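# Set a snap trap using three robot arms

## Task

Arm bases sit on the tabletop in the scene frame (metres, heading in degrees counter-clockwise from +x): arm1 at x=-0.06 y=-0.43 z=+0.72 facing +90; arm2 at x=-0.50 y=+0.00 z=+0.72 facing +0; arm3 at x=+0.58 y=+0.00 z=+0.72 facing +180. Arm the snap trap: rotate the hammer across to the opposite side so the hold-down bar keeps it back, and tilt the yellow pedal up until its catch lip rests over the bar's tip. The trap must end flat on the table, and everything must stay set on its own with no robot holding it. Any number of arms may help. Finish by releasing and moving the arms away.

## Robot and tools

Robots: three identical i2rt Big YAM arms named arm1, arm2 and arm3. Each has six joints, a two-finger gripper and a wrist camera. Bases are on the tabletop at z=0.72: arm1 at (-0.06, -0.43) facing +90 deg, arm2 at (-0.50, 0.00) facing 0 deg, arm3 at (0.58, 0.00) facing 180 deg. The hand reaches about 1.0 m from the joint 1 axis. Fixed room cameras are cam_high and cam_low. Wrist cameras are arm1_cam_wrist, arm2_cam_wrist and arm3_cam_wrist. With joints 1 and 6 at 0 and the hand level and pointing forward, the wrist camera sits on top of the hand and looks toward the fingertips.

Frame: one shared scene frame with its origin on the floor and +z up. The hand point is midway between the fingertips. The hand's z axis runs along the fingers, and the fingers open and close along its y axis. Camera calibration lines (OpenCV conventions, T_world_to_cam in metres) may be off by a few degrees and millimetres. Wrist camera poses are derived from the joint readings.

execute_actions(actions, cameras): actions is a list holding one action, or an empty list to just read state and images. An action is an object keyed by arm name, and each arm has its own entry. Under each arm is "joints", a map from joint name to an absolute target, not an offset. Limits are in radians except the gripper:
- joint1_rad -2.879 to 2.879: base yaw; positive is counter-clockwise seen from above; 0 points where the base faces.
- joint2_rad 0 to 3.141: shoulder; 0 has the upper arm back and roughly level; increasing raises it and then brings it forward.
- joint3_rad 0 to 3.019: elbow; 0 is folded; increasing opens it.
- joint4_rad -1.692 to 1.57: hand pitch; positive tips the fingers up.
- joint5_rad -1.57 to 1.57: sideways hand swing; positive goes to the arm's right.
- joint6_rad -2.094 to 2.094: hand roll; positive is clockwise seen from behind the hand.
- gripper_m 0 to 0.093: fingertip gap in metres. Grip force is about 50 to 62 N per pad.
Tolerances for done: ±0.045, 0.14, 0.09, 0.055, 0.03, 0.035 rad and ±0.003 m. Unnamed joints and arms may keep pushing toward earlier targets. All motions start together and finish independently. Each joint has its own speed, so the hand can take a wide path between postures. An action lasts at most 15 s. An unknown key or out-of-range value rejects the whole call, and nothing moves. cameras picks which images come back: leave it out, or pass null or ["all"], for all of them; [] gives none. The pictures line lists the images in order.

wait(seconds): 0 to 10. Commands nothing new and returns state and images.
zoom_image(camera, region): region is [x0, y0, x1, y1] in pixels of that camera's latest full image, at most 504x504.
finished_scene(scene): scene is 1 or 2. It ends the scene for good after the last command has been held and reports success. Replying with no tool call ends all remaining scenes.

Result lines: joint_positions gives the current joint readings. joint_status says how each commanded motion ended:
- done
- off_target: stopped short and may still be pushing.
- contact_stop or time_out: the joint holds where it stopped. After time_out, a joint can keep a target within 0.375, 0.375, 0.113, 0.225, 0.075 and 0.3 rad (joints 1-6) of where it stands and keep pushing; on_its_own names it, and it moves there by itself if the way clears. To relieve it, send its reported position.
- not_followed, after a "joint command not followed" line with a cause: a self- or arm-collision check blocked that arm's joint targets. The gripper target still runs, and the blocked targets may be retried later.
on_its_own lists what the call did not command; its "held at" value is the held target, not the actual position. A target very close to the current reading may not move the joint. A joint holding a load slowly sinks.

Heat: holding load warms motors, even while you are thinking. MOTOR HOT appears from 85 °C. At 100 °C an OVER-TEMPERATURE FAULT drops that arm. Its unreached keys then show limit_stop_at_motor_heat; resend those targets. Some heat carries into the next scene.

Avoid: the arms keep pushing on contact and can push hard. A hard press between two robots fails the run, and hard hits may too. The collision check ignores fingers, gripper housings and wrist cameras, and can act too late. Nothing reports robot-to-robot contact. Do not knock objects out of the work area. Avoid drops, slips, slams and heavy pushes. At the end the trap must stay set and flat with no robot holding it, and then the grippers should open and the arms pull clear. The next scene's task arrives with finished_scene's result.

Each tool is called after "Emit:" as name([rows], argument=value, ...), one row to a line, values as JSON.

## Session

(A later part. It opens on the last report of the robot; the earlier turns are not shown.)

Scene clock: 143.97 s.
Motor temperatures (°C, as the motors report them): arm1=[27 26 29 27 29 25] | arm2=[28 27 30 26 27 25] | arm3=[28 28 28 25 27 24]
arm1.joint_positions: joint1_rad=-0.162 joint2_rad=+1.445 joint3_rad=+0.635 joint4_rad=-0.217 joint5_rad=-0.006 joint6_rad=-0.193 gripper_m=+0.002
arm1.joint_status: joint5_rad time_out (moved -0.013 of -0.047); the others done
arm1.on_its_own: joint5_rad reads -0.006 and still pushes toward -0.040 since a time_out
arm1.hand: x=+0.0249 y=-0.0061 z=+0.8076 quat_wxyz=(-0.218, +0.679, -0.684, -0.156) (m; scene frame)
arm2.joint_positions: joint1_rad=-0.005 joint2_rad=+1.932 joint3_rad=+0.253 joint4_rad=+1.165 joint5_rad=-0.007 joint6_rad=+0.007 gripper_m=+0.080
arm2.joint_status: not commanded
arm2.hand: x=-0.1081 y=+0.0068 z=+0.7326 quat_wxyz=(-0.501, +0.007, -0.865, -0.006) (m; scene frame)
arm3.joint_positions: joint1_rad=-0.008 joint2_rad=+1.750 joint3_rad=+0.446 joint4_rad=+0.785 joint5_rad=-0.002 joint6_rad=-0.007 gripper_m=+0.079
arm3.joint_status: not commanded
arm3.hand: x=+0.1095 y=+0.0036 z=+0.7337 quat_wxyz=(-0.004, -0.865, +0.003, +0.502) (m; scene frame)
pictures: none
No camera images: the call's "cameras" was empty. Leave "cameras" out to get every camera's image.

Emit:
execute_actions([
  {"arm1":{"joints":{"joint1_rad":-0.04,"joint2_rad":1.41,"joint3_rad":0.645,"joint4_rad":-0.28,"joint6_rad":-0.10}}},
], cameras=[])

Emit:
execute_actions([
  {"arm1":{"joints":{"joint1_rad":0.04,"joint2_rad":1.455,"joint3_rad":0.62,"joint4_rad":-0.25,"joint6_rad":-0.02}}},
], cameras=["cam_low"])

Scene clock: 153.83 s.
Motor temperatures (°C, as the motors report them): arm1=[27 26 30 27 29 25] | arm2=[28 27 29 26 27 25] | arm3=[28 28 28 25 27 24]
arm1.joint_positions: joint1_rad=-0.101 joint2_rad=+1.411 joint3_rad=+0.636 joint4_rad=-0.254 joint5_rad=+0.005 joint6_rad=-0.125 gripper_m=+0.002
arm1.joint_status: joint1_rad time_out (moved +0.060 of +0.122); the others done
arm1.on_its_own: joint1_rad reads -0.101 and still pushes toward -0.040 since a time_out; joint5_rad reads +0.005 and still pushes toward -0.040 since a time_out
arm1.hand: x=+0.0007 y=-0.0058 z=+0.8176 quat_wxyz=(-0.210, +0.675, -0.687, -0.165) (m; scene frame)
arm2.joint_positions: joint1_rad=-0.005 joint2_rad=+1.932 joint3_rad=+0.250 joint4_rad=+1.165 joint5_rad=-0.007 joint6_rad=+0.007 gripper_m=+0.080
arm2.joint_status: not commanded
arm2.hand: x=-0.1094 y=+0.0068 z=+0.7321 quat_wxyz=(-0.500, +0.007, -0.866, -0.006) (m; scene frame)
arm3.joint_positions: joint1_rad=-0.007 joint2_rad=+1.752 joint3_rad=+0.449 joint4_rad=+0.785 joint5_rad=-0.002 joint6_rad=-0.007 gripper_m=+0.079
arm3.joint_status: not commanded
arm3.hand: x=+0.1083 y=+0.0034 z=+0.7336 quat_wxyz=(-0.004, -0.865, +0.003, +0.503) (m; scene frame)
pictures: none
No camera images: the call's "cameras" was empty. Leave "cameras" out to get every camera's image.

not run: a stop came earlier in this reply.

Emit:
execute_actions([
  {"arm1":{"joints":{"joint1_rad":0.05,"joint2_rad":1.44,"joint3_rad":0.625,"joint4_rad":-0.26,"joint6_rad":-0.04}}},
], cameras=["cam_low"])

Scene clock: 159.47 s.
Motor temperatures (°C, as the motors report them): arm1=[27 26 30 27 30 25] | arm2=[28 27 29 26 27 25] | arm3=[28 28 28 25 27 24]
arm1.joint_positions: joint1_rad=-0.010 joint2_rad=+1.410 joint3_rad=+0.635 joint4_rad=-0.262 joint5_rad=+0.011 joint6_rad=-0.050 gripper_m=+0.002
arm1.joint_status: joint1_rad time_out (moved +0.091 of +0.151); the others done
arm1.on_its_own: joint1_rad reads -0.010 and still pushes toward +0.050 since a time_out; joint5_rad reads +0.011 and still pushes toward -0.040 since a time_out
arm1.hand: x=-0.0372 y=-0.0045 z=+0.8167 quat_wxyz=(-0.195, +0.681, -0.683, -0.177) (m; scene frame)
arm2.joint_positions: joint1_rad=-0.005 joint2_rad=+1.931 joint3_rad=+0.250 joint4_rad=+1.165 joint5_rad=-0.007 joint6_rad=+0.006 gripper_m=+0.080
arm2.joint_status: not commanded
arm2.hand: x=-0.1094 y=+0.0069 z=+0.7323 quat_wxyz=(-0.500, +0.008, -0.866, -0.006) (m; scene frame)
arm3.joint_positions: joint1_rad=-0.007 joint2_rad=+1.753 joint3_rad=+0.450 joint4_rad=+0.785 joint5_rad=-0.002 joint6_rad=-0.007 gripper_m=+0.079
arm3.joint_status: not commanded
arm3.hand: x=+0.1081 y=+0.0035 z=+0.7335 quat_wxyz=(-0.004, -0.865, +0.003, +0.502) (m; scene frame)
pictures: cam_low
Images, in order (width x height): cam_low 896x504.

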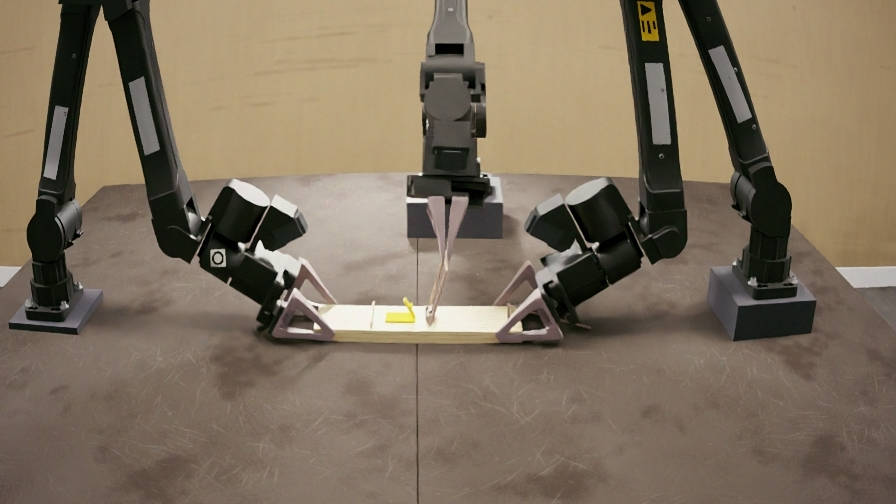

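Emit:
execute_actions([
  {"arm1":{"joints":{"joint1_rad":0.08,"joint2_rad":1.52,"joint3_rad":0.60,"joint4_rad":-0.21,"joint6_rad":0.02}}},
], cameras=["cam_low"])

Scene clock: 165.10 s.
Motor temperatures (°C, as the motors report them): arm1=[27 26 30 27 31 25] | arm2=[28 27 29 26 27 25] | arm3=[28 28 28 25 27 24]
arm1.joint_positions: joint1_rad=+0.048 joint2_rad=+1.461 joint3_rad=+0.626 joint4_rad=-0.220 joint5_rad=-0.014 joint6_rad=+0.020 gripper_m=+0.002
arm1.joint_status: all done
arm1.hand: x=-0.0667 y=-0.0047 z=+0.7980 quat_wxyz=(-0.169, +0.681, -0.686, -0.192) (m; scene frame)
arm2.joint_positions: joint1_rad=-0.005 joint2_rad=+1.931 joint3_rad=+0.250 joint4_rad=+1.165 joint5_rad=-0.007 joint6_rad=+0.006 gripper_m=+0.080
arm2.joint_status: not commanded
arm2.hand: x=-0.1094 y=+0.0069 z=+0.7323 quat_wxyz=(-0.500, +0.008, -0.866, -0.006) (m; scene frame)
arm3.joint_positions: joint1_rad=-0.007 joint2_rad=+1.753 joint3_rad=+0.450 joint4_rad=+0.785 joint5_rad=-0.002 joint6_rad=-0.007 gripper_m=+0.079
arm3.joint_status: not commanded
arm3.hand: x=+0.1081 y=+0.0035 z=+0.7335 quat_wxyz=(-0.004, -0.865, +0.003, +0.502) (m; scene frame)
pictures: cam_low
Images, in order (width x height): cam_low 896x504.

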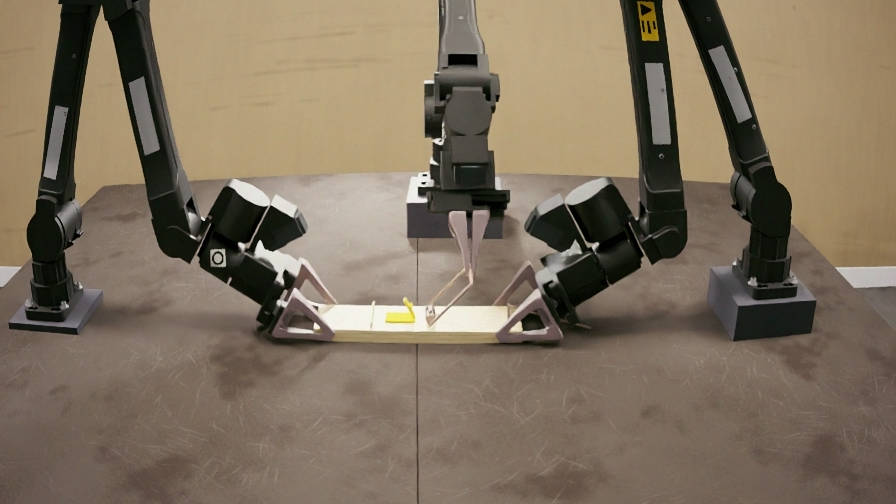

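Emit:
execute_actions([
  {"arm1":{"joints":{"joint1_rad":0.09,"joint2_rad":1.57,"joint3_rad":0.58,"joint4_rad":-0.17,"joint6_rad":0.04}},"arm2":{"joints":{"gripper_m":0.093,"joint2_rad":1.91}}},
], cameras=[])

Emit:
execute_actions([
  {"arm2":{"joints":{"joint2_rad":1.77,"joint4_rad":0.88}}},
], cameras=[])

Emit:
execute_actions([
  {"arm2":{"joints":{"joint2_rad":1.58,"joint4_rad":0.53}}},
], cameras=["cam_low"])

Scene clock: 186.80 s.
Motor temperatures (°C, as the motors report them): arm1=[27 26 29 27 30 25] | arm2=[28 27 29 26 27 25] | arm3=[28 28 28 25 27 24]
arm1.joint_positions: joint1_rad=+0.071 joint2_rad=+1.506 joint3_rad=+0.615 joint4_rad=-0.167 joint5_rad=-0.026 joint6_rad=+0.048 gripper_m=+0.002
arm1.joint_status: all done
arm1.hand: x=-0.0784 y=-0.0047 z=+0.7825 quat_wxyz=(-0.159, +0.680, -0.687, -0.199) (m; scene frame)
arm2.joint_positions: joint1_rad=-0.005 joint2_rad=+1.919 joint3_rad=+0.252 joint4_rad=+1.144 joint5_rad=-0.004 joint6_rad=+0.012 gripper_m=+0.093
arm2.joint_status: all done
arm2.hand: x=-0.1092 y=+0.0064 z=+0.7326 quat_wxyz=(-0.497, +0.005, -0.868, -0.006) (m; scene frame)
arm3.joint_positions: joint1_rad=-0.007 joint2_rad=+1.753 joint3_rad=+0.450 joint4_rad=+0.785 joint5_rad=-0.002 joint6_rad=-0.004 gripper_m=+0.079
arm3.joint_status: not commanded
arm3.hand: x=+0.1081 y=+0.0035 z=+0.7335 quat_wxyz=(-0.004, -0.865, +0.005, +0.502) (m; scene frame)
pictures: none
No camera images: the call's "cameras" was empty. Leave "cameras" out to get every camera's image.

Scene clock: 187.77 s.
Motor temperatures (°C, as the motors report them): arm1=[27 26 29 27 30 25] | arm2=[28 27 29 26 27 25] | arm3=[28 28 28 25 27 24]
arm1.joint_positions: joint1_rad=+0.071 joint2_rad=+1.506 joint3_rad=+0.615 joint4_rad=-0.167 joint5_rad=-0.026 joint6_rad=+0.048 gripper_m=+0.002
arm1.joint_status: not commanded
arm1.hand: x=-0.0784 y=-0.0047 z=+0.7825 quat_wxyz=(-0.159, +0.680, -0.687, -0.199) (m; scene frame)
arm2.joint_positions: joint1_rad=-0.005 joint2_rad=+1.768 joint3_rad=+0.252 joint4_rad=+0.891 joint5_rad=-0.004 joint6_rad=+0.015 gripper_m=+0.093
arm2.joint_status: all done
arm2.hand: x=-0.1176 y=+0.0063 z=+0.7354 quat_wxyz=(-0.452, +0.003, -0.892, -0.006) (m; scene frame)
arm3.joint_positions: joint1_rad=-0.007 joint2_rad=+1.753 joint3_rad=+0.450 joint4_rad=+0.785 joint5_rad=-0.002 joint6_rad=-0.004 gripper_m=+0.079
arm3.joint_status: not commanded
arm3.hand: x=+0.1081 y=+0.0035 z=+0.7335 quat_wxyz=(-0.004, -0.865, +0.005, +0.502) (m; scene frame)
pictures: none
No camera images: the call's "cameras" was empty. Leave "cameras" out to get every camera's image.

Scene clock: 188.83 s.
Motor temperatures (°C, as the motors report them): arm1=[27 26 29 27 30 25] | arm2=[28 27 29 26 27 25] | arm3=[28 28 28 25 27 24]
arm1.joint_positions: joint1_rad=+0.071 joint2_rad=+1.506 joint3_rad=+0.615 joint4_rad=-0.167 joint5_rad=-0.026 joint6_rad=+0.048 gripper_m=+0.002
arm1.joint_status: not commanded
arm1.hand: x=-0.0784 y=-0.0047 z=+0.7825 quat_wxyz=(-0.159, +0.680, -0.687, -0.199) (m; scene frame)
arm2.joint_positions: joint1_rad=-0.005 joint2_rad=+1.577 joint3_rad=+0.252 joint4_rad=+0.541 joint5_rad=-0.004 joint6_rad=+0.015 gripper_m=+0.093
arm2.joint_status: all done
arm2.hand: x=-0.1414 y=+0.0059 z=+0.7371 quat_wxyz=(-0.380, +0.003, -0.925, -0.005) (m; scene frame)
arm3.joint_positions: joint1_rad=-0.007 joint2_rad=+1.753 joint3_rad=+0.450 joint4_rad=+0.785 joint5_rad=-0.002 joint6_rad=-0.004 gripper_m=+0.079
arm3.joint_status: not commanded
arm3.hand: x=+0.1081 y=+0.0035 z=+0.7335 quat_wxyz=(-0.004, -0.865, +0.005, +0.502) (m; scene frame)
pictures: cam_low
Images, in order (width x height): cam_low 896x504.

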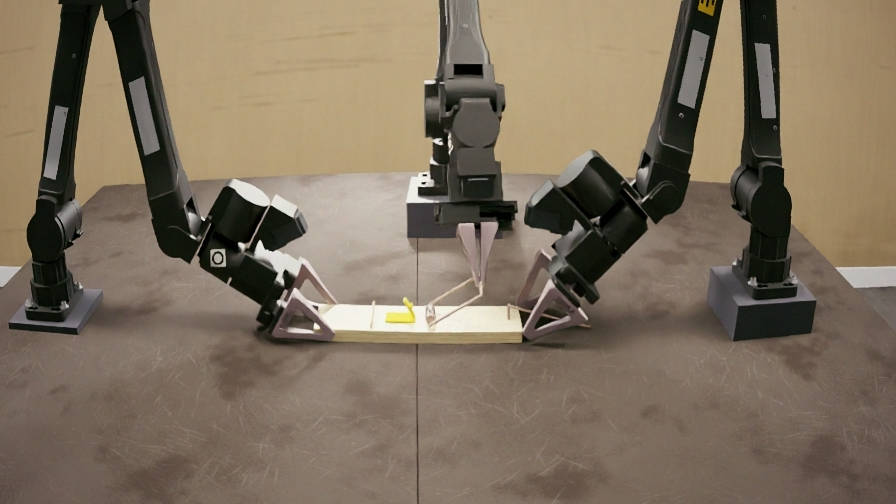

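Emit:
execute_actions([
  {"arm1":{"joints":{"joint1_rad":0.095,"joint2_rad":1.68,"joint3_rad":0.555,"joint4_rad":-0.05,"joint6_rad":0.06}},"arm2":{"joints":{"joint2_rad":1.425,"joint4_rad":0.17,"gripper_m":0.04}}},
], cameras=[])

Emit:
execute_actions([
  {"arm1":{"joints":{"joint2_rad":1.72,"joint3_rad":0.47,"joint4_rad":0.2}}},
], cameras=["cam_low","arm2_cam_wrist","cam_high"])

Scene clock: 200.00 s.
Motor temperatures (°C, as the motors report them): arm1=[27 25 29 27 30 25] | arm2=[28 27 30 26 27 25] | arm3=[28 28 28 25 27 24]
arm1.joint_positions: joint1_rad=+0.091 joint2_rad=+1.615 joint3_rad=+0.594 joint4_rad=-0.039 joint5_rad=-0.038 joint6_rad=+0.073 gripper_m=+0.002
arm1.joint_status: all done
arm1.hand: x=-0.0895 y=-0.0051 z=+0.7466 quat_wxyz=(-0.149, +0.680, -0.688, -0.205) (m; scene frame)
arm2.joint_positions: joint1_rad=-0.005 joint2_rad=+1.422 joint3_rad=+0.252 joint4_rad=+0.180 joint5_rad=-0.004 joint6_rad=+0.016 gripper_m=+0.040
arm2.joint_status: all done
arm2.hand: x=-0.1838 y=+0.0052 z=+0.7306 quat_wxyz=(-0.283, +0.002, -0.959, -0.003) (m; scene frame)
arm3.joint_positions: joint1_rad=-0.007 joint2_rad=+1.753 joint3_rad=+0.450 joint4_rad=+0.785 joint5_rad=-0.001 joint6_rad=-0.004 gripper_m=+0.079
arm3.joint_status: not commanded
arm3.hand: x=+0.1081 y=+0.0035 z=+0.7335 quat_wxyz=(-0.004, -0.865, +0.005, +0.502) (m; scene frame)
pictures: none
No camera images: the call's "cameras" was empty. Leave "cameras" out to get every camera's image.

Scene clock: 200.93 s.
Motor temperatures (°C, as the motors report them): arm1=[27 25 29 27 30 25] | arm2=[28 27 30 26 27 25] | arm3=[28 28 28 25 27 24]
arm1.joint_positions: joint1_rad=+0.091 joint2_rad=+1.628 joint3_rad=+0.503 joint4_rad=+0.210 joint5_rad=-0.038 joint6_rad=+0.074 gripper_m=+0.002
arm1.joint_status: all done
arm1.hand: x=-0.0895 y=-0.0050 z=+0.7463 quat_wxyz=(-0.195, +0.665, -0.673, -0.257) (m; scene frame)
arm2.joint_positions: joint1_rad=-0.005 joint2_rad=+1.422 joint3_rad=+0.252 joint4_rad=+0.180 joint5_rad=-0.004 joint6_rad=+0.016 gripper_m=+0.040
arm2.joint_status: not commanded
arm2.hand: x=-0.1838 y=+0.0052 z=+0.7306 quat_wxyz=(-0.283, +0.002, -0.959, -0.003) (m; scene frame)
arm3.joint_positions: joint1_rad=-0.007 joint2_rad=+1.753 joint3_rad=+0.450 joint4_rad=+0.785 joint5_rad=+0.000 joint6_rad=-0.009 gripper_m=+0.079
arm3.joint_status: not commanded
arm3.hand: x=+0.1081 y=+0.0037 z=+0.7335 quat_wxyz=(-0.003, -0.865, +0.003, +0.502) (m; scene frame)
pictures: arm2_cam_wrist, cam_high, cam_low
camera_calibration (this result's frames):
arm2_cam_wrist: T_world_to_cam=[[-0.0062123, -0.99984, -0.0167724, 0.0154728], [-0.999004, 0.00546417, 0.0442877, -0.207039], [-0.044189, 0.0170308, -0.998878, 0.847998], [0, 0, 0, 1]] pos_world=[-0.169264, 0.00215952, 0.856475]
Images, in order (width x height): arm2_cam_wrist 504x504, cam_high 896x504, cam_low 896x504.

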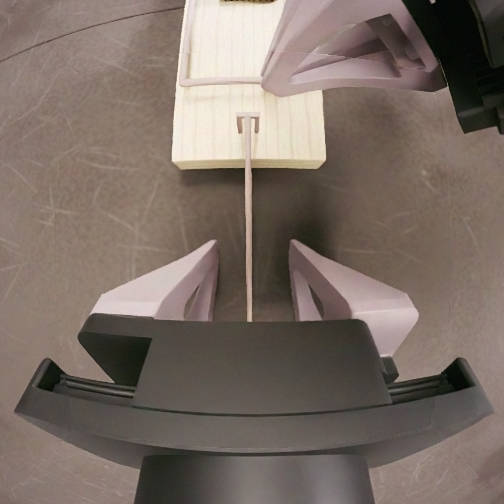

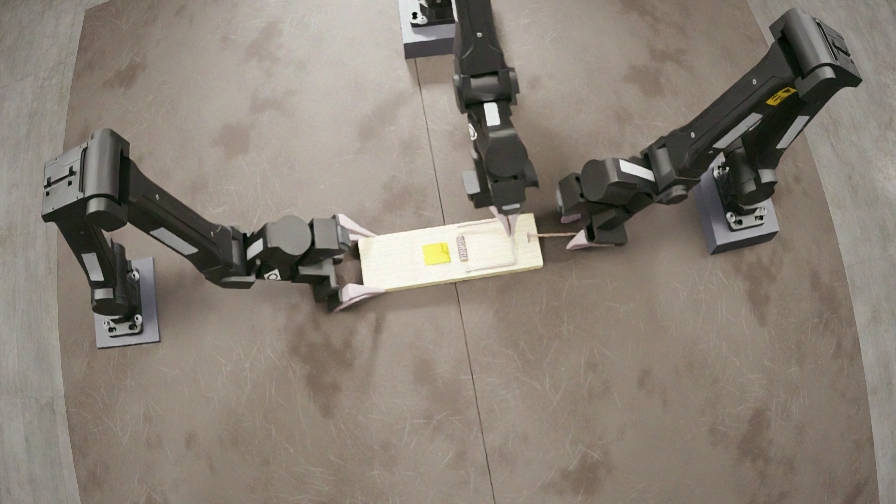

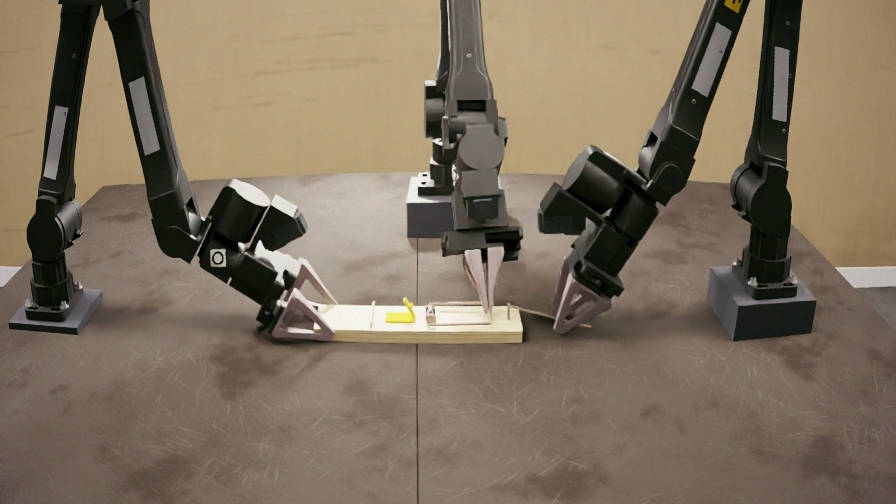

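Emit:
execute_actions([
  {"arm1":{"joints":{"joint2_rad":1.77,"joint3_rad":0.39,"joint4_rad":0.47}},"arm2":{"joints":{"gripper_m":0}}},
], cameras=[])

Emit:
execute_actions([
  {"arm2":{"joints":{"joint2_rad":1.175,"joint3_rad":0.23,"joint4_rad":0.045}}},
], cameras=[])

Emit:
execute_actions([
  {"arm2":{"joints":{"joint2_rad":1.12,"joint3_rad":0.285,"joint4_rad":0.065}}},
], cameras=["cam_low","cam_high"])

Scene clock: 219.90 s.
Motor temperatures (°C, as the motors report them): arm1=[27 25 28 27 29 25] | arm2=[28 27 30 26 27 25] | arm3=[28 28 28 25 27 24]
arm1.joint_positions: joint1_rad=+0.091 joint2_rad=+1.684 joint3_rad=+0.421 joint4_rad=+0.501 joint5_rad=-0.037 joint6_rad=+0.075 gripper_m=+0.002
arm1.joint_status: all done
arm1.hand: x=-0.0893 y=-0.0055 z=+0.7462 quat_wxyz=(-0.243, +0.647, -0.653, -0.310) (m; scene frame)
arm2.joint_positions: joint1_rad=-0.005 joint2_rad=+1.422 joint3_rad=+0.252 joint4_rad=+0.180 joint5_rad=-0.011 joint6_rad=+0.016 gripper_m=+0.002
arm2.joint_status: all done
arm2.hand: x=-0.1838 y=+0.0065 z=+0.7306 quat_wxyz=(-0.283, +0.003, -0.959, -0.007) (m; scene frame)
arm3.joint_positions: joint1_rad=-0.007 joint2_rad=+1.753 joint3_rad=+0.450 joint4_rad=+0.785 joint5_rad=+0.000 joint6_rad=-0.010 gripper_m=+0.079
arm3.joint_status: not commanded
arm3.hand: x=+0.1081 y=+0.0037 z=+0.7335 quat_wxyz=(-0.002, -0.865, +0.003, +0.502) (m; scene frame)
pictures: none
No camera images: the call's "cameras" was empty. Leave "cameras" out to get every camera's image.

Scene clock: 220.80 s.
Motor temperatures (°C, as the motors report them): arm1=[27 25 28 27 29 25] | arm2=[28 27 30 26 27 25] | arm3=[28 28 28 25 27 24]
arm1.joint_positions: joint1_rad=+0.091 joint2_rad=+1.684 joint3_rad=+0.421 joint4_rad=+0.501 joint5_rad=-0.037 joint6_rad=+0.075 gripper_m=+0.002
arm1.joint_status: not commanded
arm1.hand: x=-0.0893 y=-0.0055 z=+0.7462 quat_wxyz=(-0.243, +0.647, -0.653, -0.310) (m; scene frame)
arm2.joint_positions: joint1_rad=-0.005 joint2_rad=+1.194 joint3_rad=+0.234 joint4_rad=+0.052 joint5_rad=-0.009 joint6_rad=+0.017 gripper_m=+0.002
arm2.joint_status: all done
arm2.hand: x=-0.1838 y=+0.0065 z=+0.7740 quat_wxyz=(-0.322, +0.003, -0.947, -0.006) (m; scene frame)
arm3.joint_positions: joint1_rad=-0.007 joint2_rad=+1.753 joint3_rad=+0.450 joint4_rad=+0.785 joint5_rad=+0.000 joint6_rad=-0.011 gripper_m=+0.079
arm3.joint_status: not commanded
arm3.hand: x=+0.1079 y=+0.0038 z=+0.7337 quat_wxyz=(-0.002, -0.864, +0.002, +0.503) (m; scene frame)
pictures: none
No camera images: the call's "cameras" was empty. Leave "cameras" out to get every camera's image.

Scene clock: 221.47 s.
Motor temperatures (°C, as the motors report them): arm1=[27 25 28 27 29 25] | arm2=[28 27 30 26 27 25] | arm3=[28 28 28 25 27 24]
arm1.joint_positions: joint1_rad=+0.091 joint2_rad=+1.684 joint3_rad=+0.421 joint4_rad=+0.501 joint5_rad=-0.037 joint6_rad=+0.075 gripper_m=+0.002
arm1.joint_status: not commanded
arm1.hand: x=-0.0893 y=-0.0055 z=+0.7462 quat_wxyz=(-0.243, +0.647, -0.653, -0.310) (m; scene frame)
arm2.joint_positions: joint1_rad=-0.005 joint2_rad=+1.143 joint3_rad=+0.234 joint4_rad=+0.052 joint5_rad=-0.007 joint6_rad=+0.017 gripper_m=+0.002
arm2.joint_status: all done
arm2.hand: x=-0.1775 y=+0.0065 z=+0.7892 quat_wxyz=(-0.346, +0.002, -0.938, -0.006) (m; scene frame)
arm3.joint_positions: joint1_rad=-0.007 joint2_rad=+1.753 joint3_rad=+0.450 joint4_rad=+0.785 joint5_rad=+0.000 joint6_rad=-0.011 gripper_m=+0.079
arm3.joint_status: not commanded
arm3.hand: x=+0.1079 y=+0.0038 z=+0.7337 quat_wxyz=(-0.002, -0.864, +0.002, +0.503) (m; scene frame)
pictures: cam_high, cam_low
Images, in order (width x height): cam_high 896x504, cam_low 896x504.

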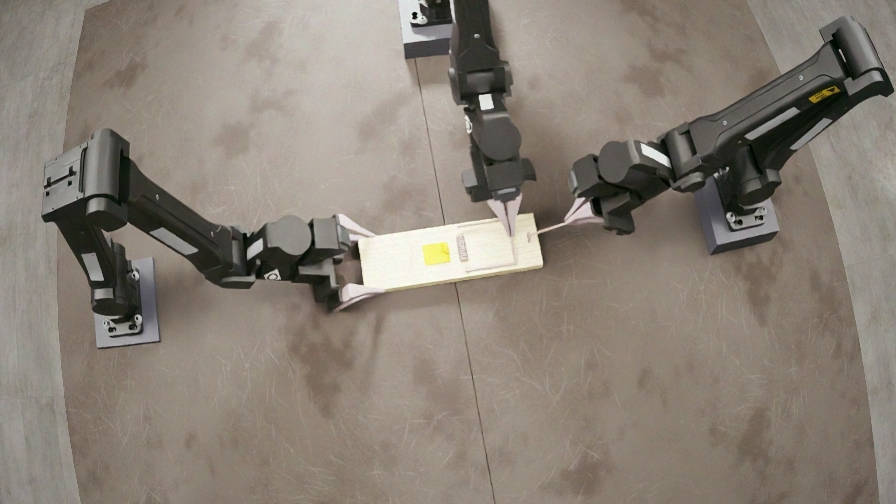

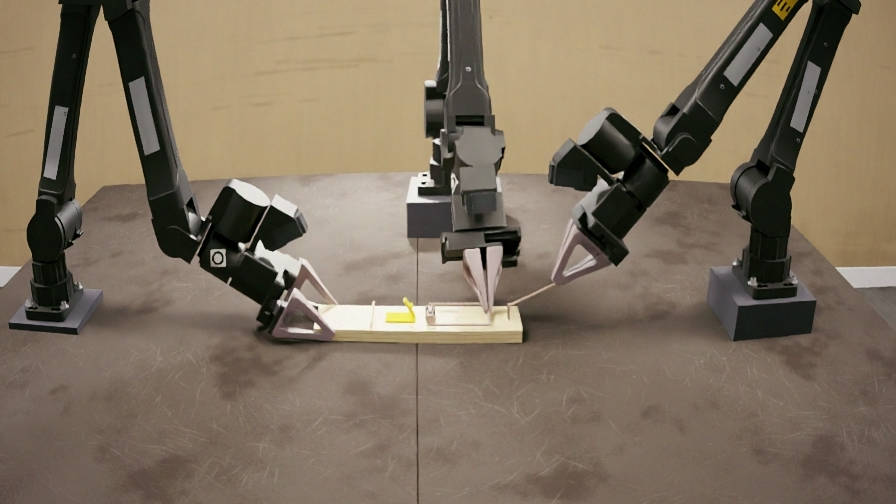

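Emit:
execute_actions([
  {"arm2":{"joints":{"joint2_rad":1.11,"joint3_rad":0.32,"joint4_rad":0.11}}},
], cameras=[])

Emit:
execute_actions([
  {"arm2":{"joints":{"joint2_rad":1.2,"joint3_rad":0.36,"joint4_rad":0.17}}},
], cameras=["cam_low","cam_high"])

Scene clock: 229.37 s.
Motor temperatures (°C, as the motors report them): arm1=[27 25 28 27 29 25] | arm2=[28 27 32 26 27 25] | arm3=[28 28 28 25 27 24]
arm1.joint_positions: joint1_rad=+0.091 joint2_rad=+1.684 joint3_rad=+0.421 joint4_rad=+0.501 joint5_rad=-0.037 joint6_rad=+0.075 gripper_m=+0.002
arm1.joint_status: not commanded
arm1.hand: x=-0.0893 y=-0.0055 z=+0.7462 quat_wxyz=(-0.243, +0.647, -0.653, -0.310) (m; scene frame)
arm2.joint_positions: joint1_rad=-0.005 joint2_rad=+1.139 joint3_rad=+0.236 joint4_rad=+0.053 joint5_rad=-0.007 joint6_rad=+0.017 gripper_m=+0.002
arm2.joint_status: joint4_rad time_out (moved +0.001 of +0.058); the others done
arm2.on_its_own: joint4_rad reads +0.053 and still pushes toward +0.110 since a time_out
arm2.hand: x=-0.1759 y=+0.0065 z=+0.7913 quat_wxyz=(-0.350, +0.002, -0.937, -0.006) (m; scene frame)
arm3.joint_positions: joint1_rad=-0.007 joint2_rad=+1.753 joint3_rad=+0.450 joint4_rad=+0.785 joint5_rad=+0.000 joint6_rad=-0.011 gripper_m=+0.079
arm3.joint_status: not commanded
arm3.hand: x=+0.1079 y=+0.0038 z=+0.7337 quat_wxyz=(-0.002, -0.864, +0.002, +0.503) (m; scene frame)
pictures: none
No camera images: the call's "cameras" was empty. Leave "cameras" out to get every camera's image.

not run: a stop came earlier in this reply.

Emit:
execute_actions([
  {"arm2":{"joints":{"joint2_rad":1.02,"joint3_rad":0.28,"joint4_rad":0.04}}},
], cameras=["cam_low"])

Scene clock: 234.33 s.
Motor temperatures (°C, as the motors report them): arm1=[27 25 28 27 29 25] | arm2=[28 27 33 26 27 25] | arm3=[28 28 28 25 27 24]
arm1.joint_positions: joint1_rad=+0.101 joint2_rad=+1.688 joint3_rad=+0.421 joint4_rad=+0.511 joint5_rad=-0.045 joint6_rad=+0.077 gripper_m=+0.002
arm1.joint_status: not commanded
arm1.hand: x=-0.0952 y=-0.0049 z=+0.7466 quat_wxyz=(-0.240, +0.650, -0.648, -0.316) (m; scene frame)
arm2.joint_positions: joint1_rad=-0.005 joint2_rad=+1.061 joint3_rad=+0.246 joint4_rad=+0.044 joint5_rad=-0.005 joint6_rad=+0.017 gripper_m=+0.001
arm2.joint_status: all done
arm2.hand: x=-0.1653 y=+0.0065 z=+0.8174 quat_wxyz=(-0.386, +0.002, -0.923, -0.006) (m; scene frame)
arm3.joint_positions: joint1_rad=-0.007 joint2_rad=+1.760 joint3_rad=+0.465 joint4_rad=+0.783 joint5_rad=+0.008 joint6_rad=-0.027 gripper_m=+0.079
arm3.joint_status: not commanded
arm3.hand: x=+0.1020 y=+0.0052 z=+0.7344 quat_wxyz=(+0.006, -0.863, -0.003, +0.505) (m; scene frame)
pictures: cam_low
Images, in order (width x height): cam_low 896x504.

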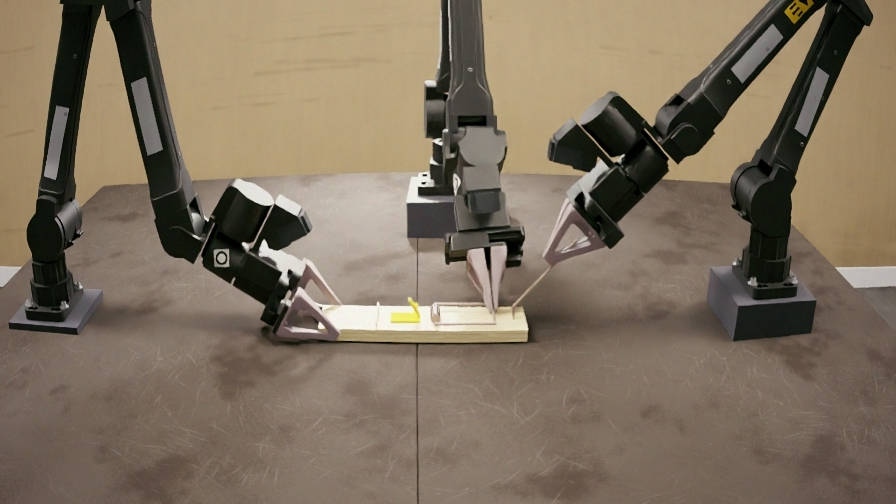

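Emit:
execute_actions([
  {"arm2":{"joints":{"joint2_rad":1.15,"joint3_rad":0.455,"joint4_rad":-0.22}}},
], cameras=["cam_low","cam_high"])

Scene clock: 246.40 s.
Motor temperatures (°C, as the motors report them): arm1=[27 25 28 27 29 25] | arm2=[28 27 33 26 27 25] | arm3=[28 28 28 25 27 24]
arm1.joint_positions: joint1_rad=+0.101 joint2_rad=+1.688 joint3_rad=+0.421 joint4_rad=+0.511 joint5_rad=-0.043 joint6_rad=+0.077 gripper_m=+0.002
arm1.joint_status: not commanded
arm1.hand: x=-0.0948 y=-0.0049 z=+0.7465 quat_wxyz=(-0.241, +0.649, -0.649, -0.316) (m; scene frame)
arm2.joint_positions: joint1_rad=-0.005 joint2_rad=+1.141 joint3_rad=+0.429 joint4_rad=-0.204 joint5_rad=-0.004 joint6_rad=+0.017 gripper_m=+0.001
arm2.joint_status: all done
arm2.hand: x=-0.1350 y=+0.0067 z=+0.8310 quat_wxyz=(-0.318, +0.001, -0.948, -0.004) (m; scene frame)
arm3.joint_positions: joint1_rad=-0.007 joint2_rad=+1.760 joint3_rad=+0.465 joint4_rad=+0.783 joint5_rad=+0.007 joint6_rad=-0.021 gripper_m=+0.079
arm3.joint_status: not commanded
arm3.hand: x=+0.1021 y=+0.0050 z=+0.7344 quat_wxyz=(+0.003, -0.863, +0.000, +0.505) (m; scene frame)
pictures: cam_high, cam_low
Images, in order (width x height): cam_high 896x504, cam_low 896x504.

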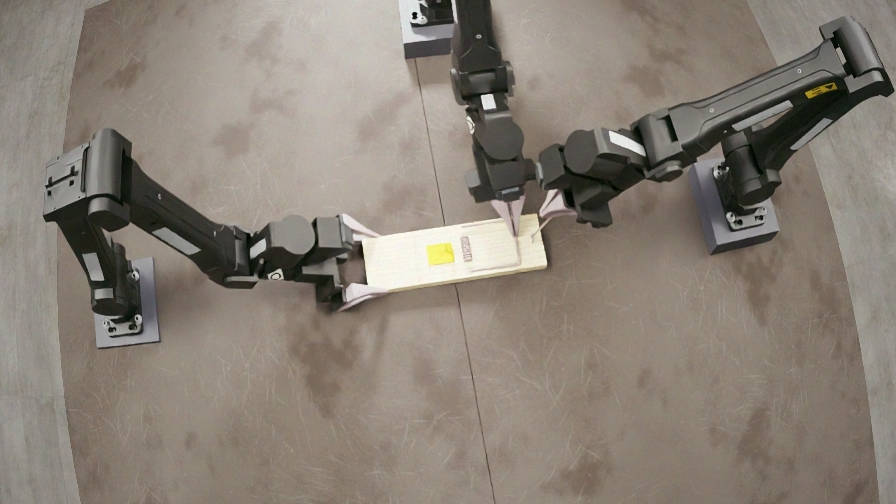

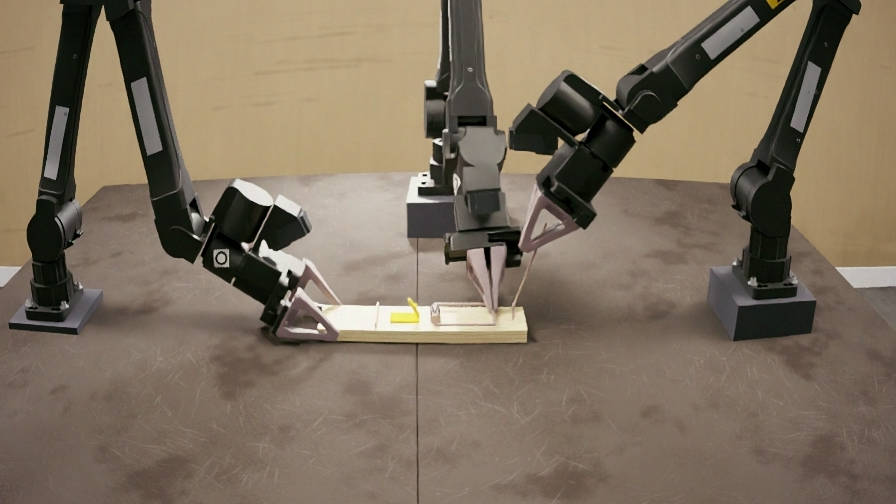

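Emit:
execute_actions([
  {"arm2":{"joints":{"joint2_rad":1.25,"joint3_rad":0.455,"joint4_rad":0.03}}},
], cameras=["cam_low","cam_high"])

Scene clock: 258.30 s.
Motor temperatures (°C, as the motors report them): arm1=[27 25 28 27 29 25] | arm2=[28 27 33 26 27 25] | arm3=[28 28 28 25 28 24]
arm1.joint_positions: joint1_rad=+0.101 joint2_rad=+1.688 joint3_rad=+0.421 joint4_rad=+0.511 joint5_rad=-0.043 joint6_rad=+0.077 gripper_m=+0.002
arm1.joint_status: not commanded
arm1.hand: x=-0.0948 y=-0.0049 z=+0.7465 quat_wxyz=(-0.241, +0.649, -0.649, -0.316) (m; scene frame)
arm2.joint_positions: joint1_rad=-0.006 joint2_rad=+1.237 joint3_rad=+0.449 joint4_rad=+0.005 joint5_rad=-0.002 joint6_rad=+0.017 gripper_m=+0.001
arm2.joint_status: all done
arm2.hand: x=-0.0941 y=+0.0069 z=+0.8384 quat_wxyz=(-0.380, +0.001, -0.925, -0.004) (m; scene frame)
arm3.joint_positions: joint1_rad=-0.007 joint2_rad=+1.760 joint3_rad=+0.465 joint4_rad=+0.783 joint5_rad=+0.006 joint6_rad=-0.020 gripper_m=+0.079
arm3.joint_status: not commanded
arm3.hand: x=+0.1021 y=+0.0049 z=+0.7343 quat_wxyz=(+0.003, -0.863, +0.000, +0.505) (m; scene frame)
pictures: cam_high, cam_low
Images, in order (width x height): cam_high 896x504, cam_low 896x504.

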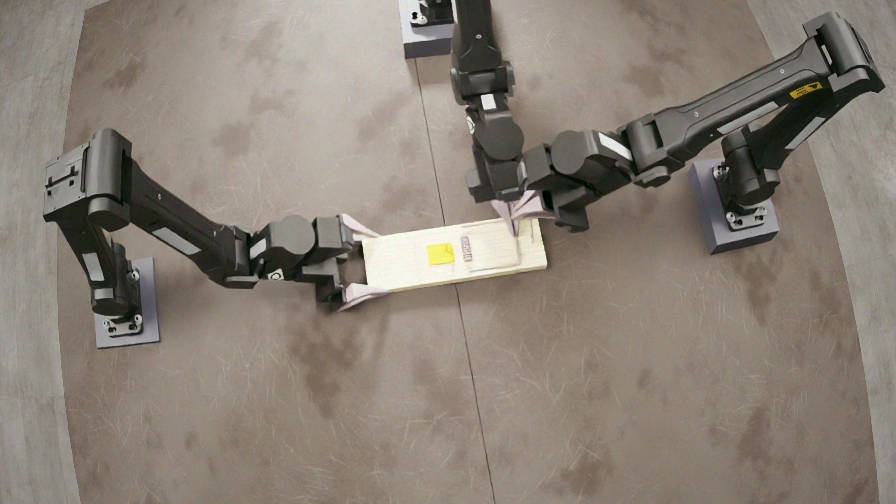

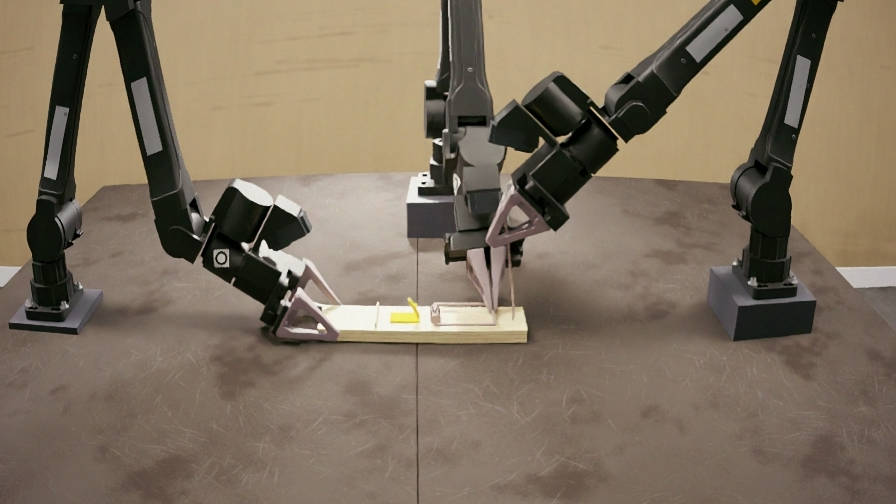

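Emit:
execute_actions([
  {"arm2":{"joints":{"gripper_m":0.008}},"arm3":{"joints":{"gripper_m":0.093,"joint2_rad":1.74}}},
], cameras=["cam_low"])

Scene clock: 263.97 s.
Motor temperatures (°C, as the motors report them): arm1=[27 25 28 27 29 25] | arm2=[28 27 33 26 27 25] | arm3=[28 28 28 25 28 24]
arm1.joint_positions: joint1_rad=+0.101 joint2_rad=+1.688 joint3_rad=+0.421 joint4_rad=+0.513 joint5_rad=-0.043 joint6_rad=+0.080 gripper_m=+0.002
arm1.joint_status: not commanded
arm1.hand: x=-0.0948 y=-0.0045 z=+0.7469 quat_wxyz=(-0.241, +0.648, -0.649, -0.317) (m; scene frame)
arm2.joint_positions: joint1_rad=-0.005 joint2_rad=+1.237 joint3_rad=+0.449 joint4_rad=+0.009 joint5_rad=-0.007 joint6_rad=+0.017 gripper_m=+0.008
arm2.joint_status: all done
arm2.hand: x=-0.0934 y=+0.0082 z=+0.8391 quat_wxyz=(-0.382, +0.003, -0.924, -0.007) (m; scene frame)
arm3.joint_positions: joint1_rad=-0.007 joint2_rad=+1.746 joint3_rad=+0.456 joint4_rad=+0.766 joint5_rad=+0.003 joint6_rad=-0.009 gripper_m=+0.093
arm3.joint_status: all done
arm3.hand: x=+0.1065 y=+0.0042 z=+0.7348 quat_wxyz=(-0.001, -0.866, +0.004, +0.500) (m; scene frame)
pictures: cam_low
Images, in order (width x height): cam_low 896x504.

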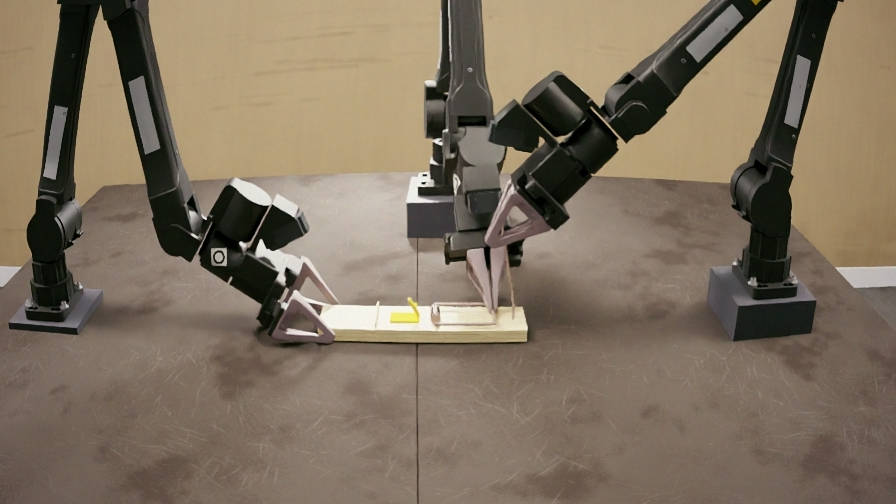

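Emit:
execute_actions([
  {"arm2":{"joints":{"gripper_m":0.014,"joint2_rad":1.12}},"arm3":{"joints":{"joint2_rad":1.58,"joint3_rad":0.6,"joint4_rad":0.5}}},
], cameras=["cam_low"])

Scene clock: 273.43 s.
Motor temperatures (°C, as the motors report them): arm1=[27 25 28 27 29 25] | arm2=[28 27 33 26 27 25] | arm3=[28 28 28 25 27 24]
arm1.joint_positions: joint1_rad=+0.101 joint2_rad=+1.689 joint3_rad=+0.420 joint4_rad=+0.515 joint5_rad=-0.043 joint6_rad=+0.086 gripper_m=+0.002
arm1.joint_status: not commanded
arm1.hand: x=-0.0947 y=-0.0045 z=+0.7468 quat_wxyz=(-0.240, +0.646, -0.651, -0.318) (m; scene frame)
arm2.joint_positions: joint1_rad=-0.004 joint2_rad=+1.125 joint3_rad=+0.426 joint4_rad=+0.016 joint5_rad=-0.004 joint6_rad=+0.020 gripper_m=+0.014
arm2.joint_status: all done
arm2.hand: x=-0.0962 y=+0.0084 z=+0.8729 quat_wxyz=(-0.426, +0.001, -0.904, -0.007) (m; scene frame)
arm3.joint_positions: joint1_rad=-0.007 joint2_rad=+1.578 joint3_rad=+0.581 joint4_rad=+0.508 joint5_rad=+0.002 joint6_rad=-0.008 gripper_m=+0.093
arm3.joint_status: all done
arm3.hand: x=+0.0629 y=+0.0055 z=+0.8057 quat_wxyz=(-0.002, -0.857, +0.004, +0.515) (m; scene frame)
pictures: cam_low
Images, in order (width x height): cam_low 896x504.

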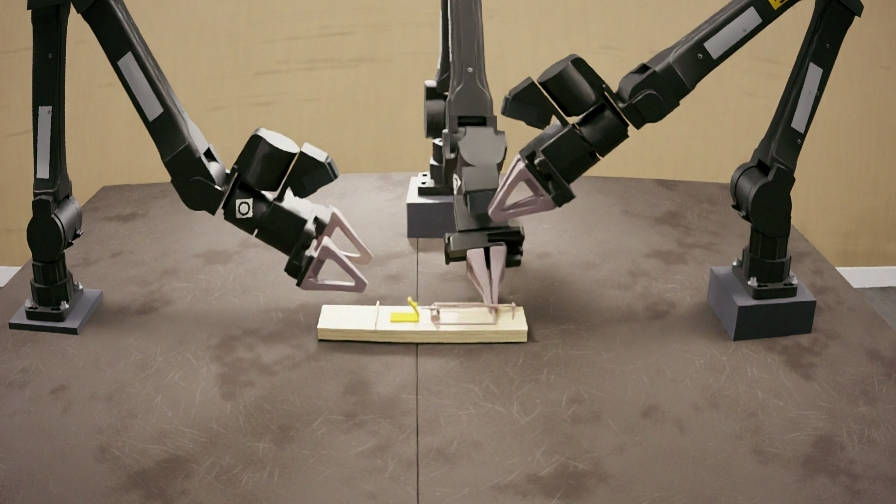

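Bar fell over.

Emit:
execute_actions([
  {"arm2":{"joints":{"joint1_rad":0.5,"joint2_rad":0.8,"joint3_rad":0.3}},"arm3":{"joints":{"joint2_rad":1.70,"joint3_rad":0.72,"joint4_rad":0.40,"gripper_m":0}}},
], cameras=["cam_low","arm3_cam_wrist"])

Emit:
zoom_image(camera="cam_low", region=[360,260,500,340])

Scene clock: 287.47 s.
Motor temperatures (°C, as the motors report them): arm1=[27 25 28 27 29 25] | arm2=[28 27 34 26 27 25] | arm3=[28 28 29 25 27 24]
arm1.joint_positions: joint1_rad=+0.101 joint2_rad=+1.689 joint3_rad=+0.420 joint4_rad=+0.515 joint5_rad=-0.043 joint6_rad=+0.085 gripper_m=+0.002
arm1.joint_status: not commanded
arm1.hand: x=-0.0947 y=-0.0045 z=+0.7468 quat_wxyz=(-0.240, +0.646, -0.651, -0.318) (m; scene frame)
arm2.joint_positions: joint1_rad=+0.495 joint2_rad=+0.799 joint3_rad=+0.294 joint4_rad=+0.021 joint5_rad=-0.002 joint6_rad=+0.020 gripper_m=+0.014
arm2.joint_status: all done
arm2.hand: x=-0.1876 y=+0.1781 z=+0.9217 quat_wxyz=(-0.495, +0.212, -0.832, -0.136) (m; scene frame)
arm3.joint_positions: joint1_rad=-0.007 joint2_rad=+1.708 joint3_rad=+0.684 joint4_rad=+0.409 joint5_rad=+0.002 joint6_rad=-0.008 gripper_m=+0.001
arm3.joint_status: all done
arm3.hand: x=+0.0395 y=+0.0050 z=+0.7613 quat_wxyz=(-0.002, -0.888, +0.003, +0.460) (m; scene frame)
pictures: arm3_cam_wrist, cam_low
camera_calibration (this result's frames):
arm3_cam_wrist: T_world_to_cam=[[0.0119694, 0.999926, 0.00214545, -0.00808674], [0.946076, -0.0106302, -0.32377, 0.218125], [-0.323724, 0.00590512, -0.946133, 0.856411], [0, 0, 0, 1]] pos_world=[0.0709745, 0.00534764, 0.880918]
Images, in order (width x height): arm3_cam_wrist 504x504, cam_low 896x504.

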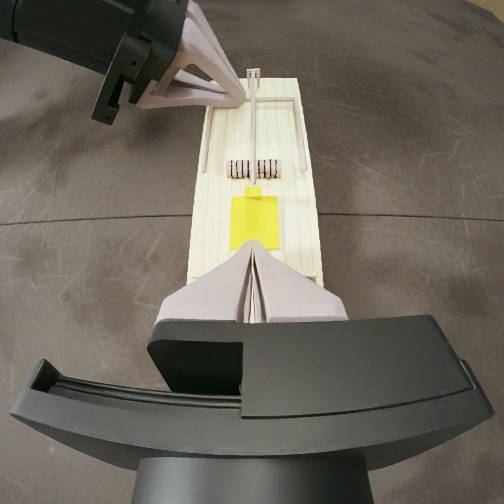

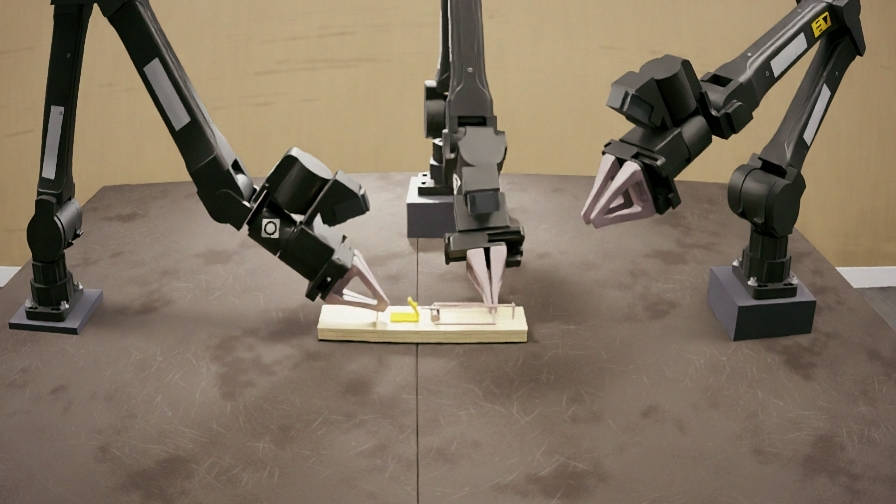

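Region (360, 260, 500, 340) of cam_low's 896x504 image, scaled by 3.600, with more detail than that image has; it fills the top 288 rows of this view, and the rest is white.

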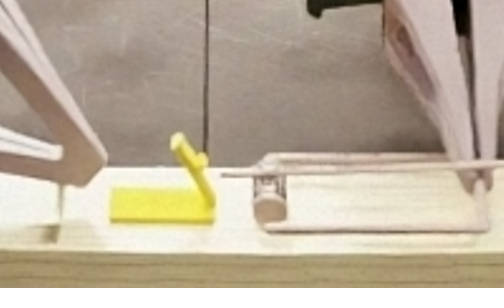

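Emit:
execute_actions([
  {"arm3":{"joints":{"joint2_rad":1.685,"joint3_rad":0.845,"joint4_rad":0.125}}},
], cameras=["cam_low"])

Emit:
zoom_image(camera="cam_low", region=[360,260,500,340])

Scene clock: 297.47 s.
Motor temperatures (°C, as the motors report them): arm1=[27 25 28 27 29 25] | arm2=[28 27 34 26 27 25] | arm3=[28 28 29 25 27 24]
arm1.joint_positions: joint1_rad=+0.101 joint2_rad=+1.689 joint3_rad=+0.420 joint4_rad=+0.515 joint5_rad=-0.043 joint6_rad=+0.085 gripper_m=+0.002
arm1.joint_status: not commanded
arm1.hand: x=-0.0947 y=-0.0045 z=+0.7468 quat_wxyz=(-0.240, +0.646, -0.651, -0.318) (m; scene frame)
arm2.joint_positions: joint1_rad=+0.495 joint2_rad=+0.799 joint3_rad=+0.294 joint4_rad=+0.021 joint5_rad=-0.002 joint6_rad=+0.020 gripper_m=+0.014
arm2.joint_status: not commanded
arm2.hand: x=-0.1876 y=+0.1781 z=+0.9217 quat_wxyz=(-0.495, +0.212, -0.832, -0.136) (m; scene frame)
arm3.joint_positions: joint1_rad=-0.007 joint2_rad=+1.695 joint3_rad=+0.813 joint4_rad=+0.133 joint5_rad=+0.002 joint6_rad=-0.008 gripper_m=+0.001
arm3.joint_status: all done
arm3.hand: x=+0.0212 y=+0.0052 z=+0.7684 quat_wxyz=(-0.003, -0.917, +0.003, +0.399) (m; scene frame)
pictures: cam_low
Images, in order (width x height): cam_low 896x504.

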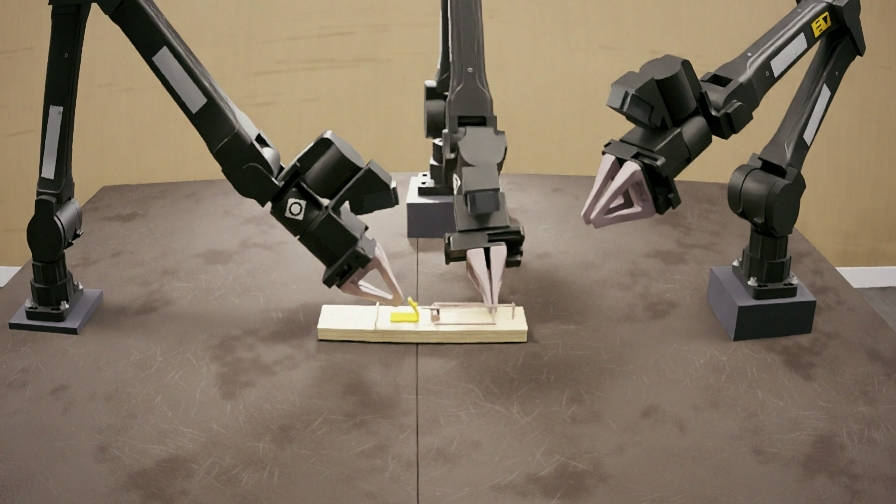

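Region (360, 260, 500, 340) of cam_low's 896x504 image, scaled by 3.600, with more detail than that image has; it fills the top 288 rows of this view, and the rest is white.

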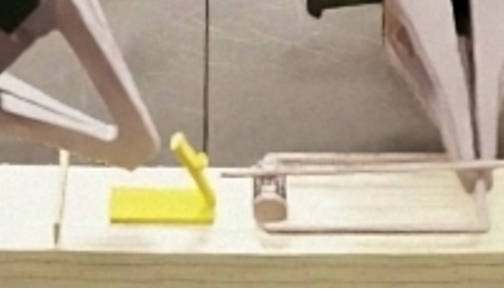

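Emit:
execute_actions([
  {"arm3":{"joints":{"joint2_rad":1.735,"joint3_rad":0.905,"joint4_rad":0.115}}},
], cameras=["cam_low"])

Emit:
zoom_image(camera="cam_low", region=[360,260,500,340])

Scene clock: 303.47 s.
Motor temperatures (°C, as the motors report them): arm1=[27 25 28 27 29 25] | arm2=[28 27 34 26 27 25] | arm3=[28 28 30 25 27 24]
arm1.joint_positions: joint1_rad=+0.101 joint2_rad=+1.689 joint3_rad=+0.420 joint4_rad=+0.515 joint5_rad=-0.044 joint6_rad=+0.084 gripper_m=+0.002
arm1.joint_status: not commanded
arm1.hand: x=-0.0948 y=-0.0046 z=+0.7468 quat_wxyz=(-0.240, +0.647, -0.651, -0.318) (m; scene frame)
arm2.joint_positions: joint1_rad=+0.495 joint2_rad=+0.799 joint3_rad=+0.294 joint4_rad=+0.021 joint5_rad=-0.002 joint6_rad=+0.020 gripper_m=+0.014
arm2.joint_status: not commanded
arm2.hand: x=-0.1876 y=+0.1781 z=+0.9217 quat_wxyz=(-0.495, +0.212, -0.832, -0.136) (m; scene frame)
arm3.joint_positions: joint1_rad=-0.007 joint2_rad=+1.736 joint3_rad=+0.855 joint4_rad=+0.123 joint5_rad=+0.002 joint6_rad=-0.008 gripper_m=+0.001
arm3.joint_status: all done
arm3.hand: x=+0.0072 y=+0.0053 z=+0.7625 quat_wxyz=(-0.003, -0.918, +0.003, +0.396) (m; scene frame)
pictures: cam_low
Images, in order (width x height): cam_low 896x504.

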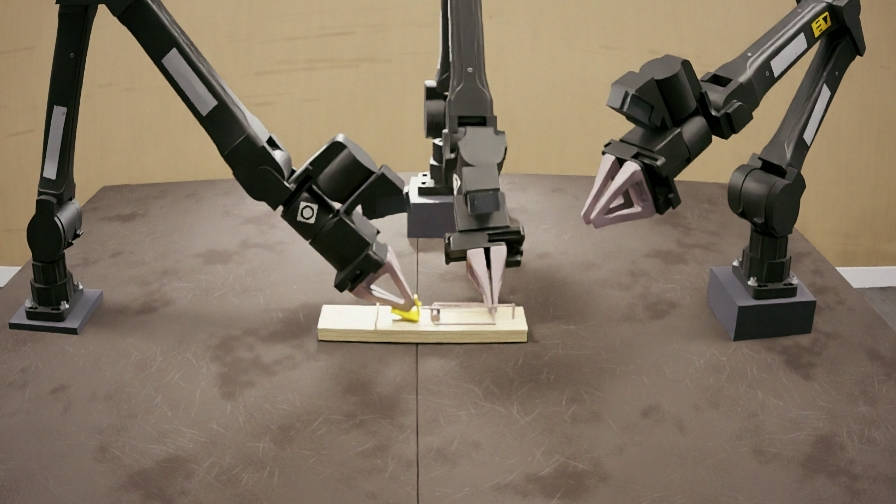

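Region (360, 260, 500, 340) of cam_low's 896x504 image, scaled by 3.600, with more detail than that image has; it fills the top 288 rows of this view, and the rest is white.

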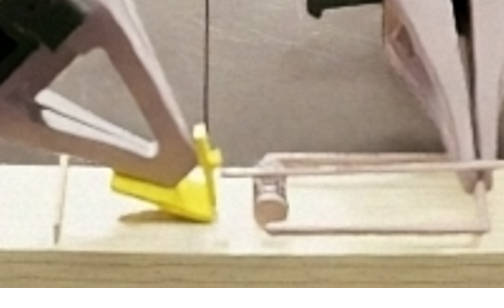

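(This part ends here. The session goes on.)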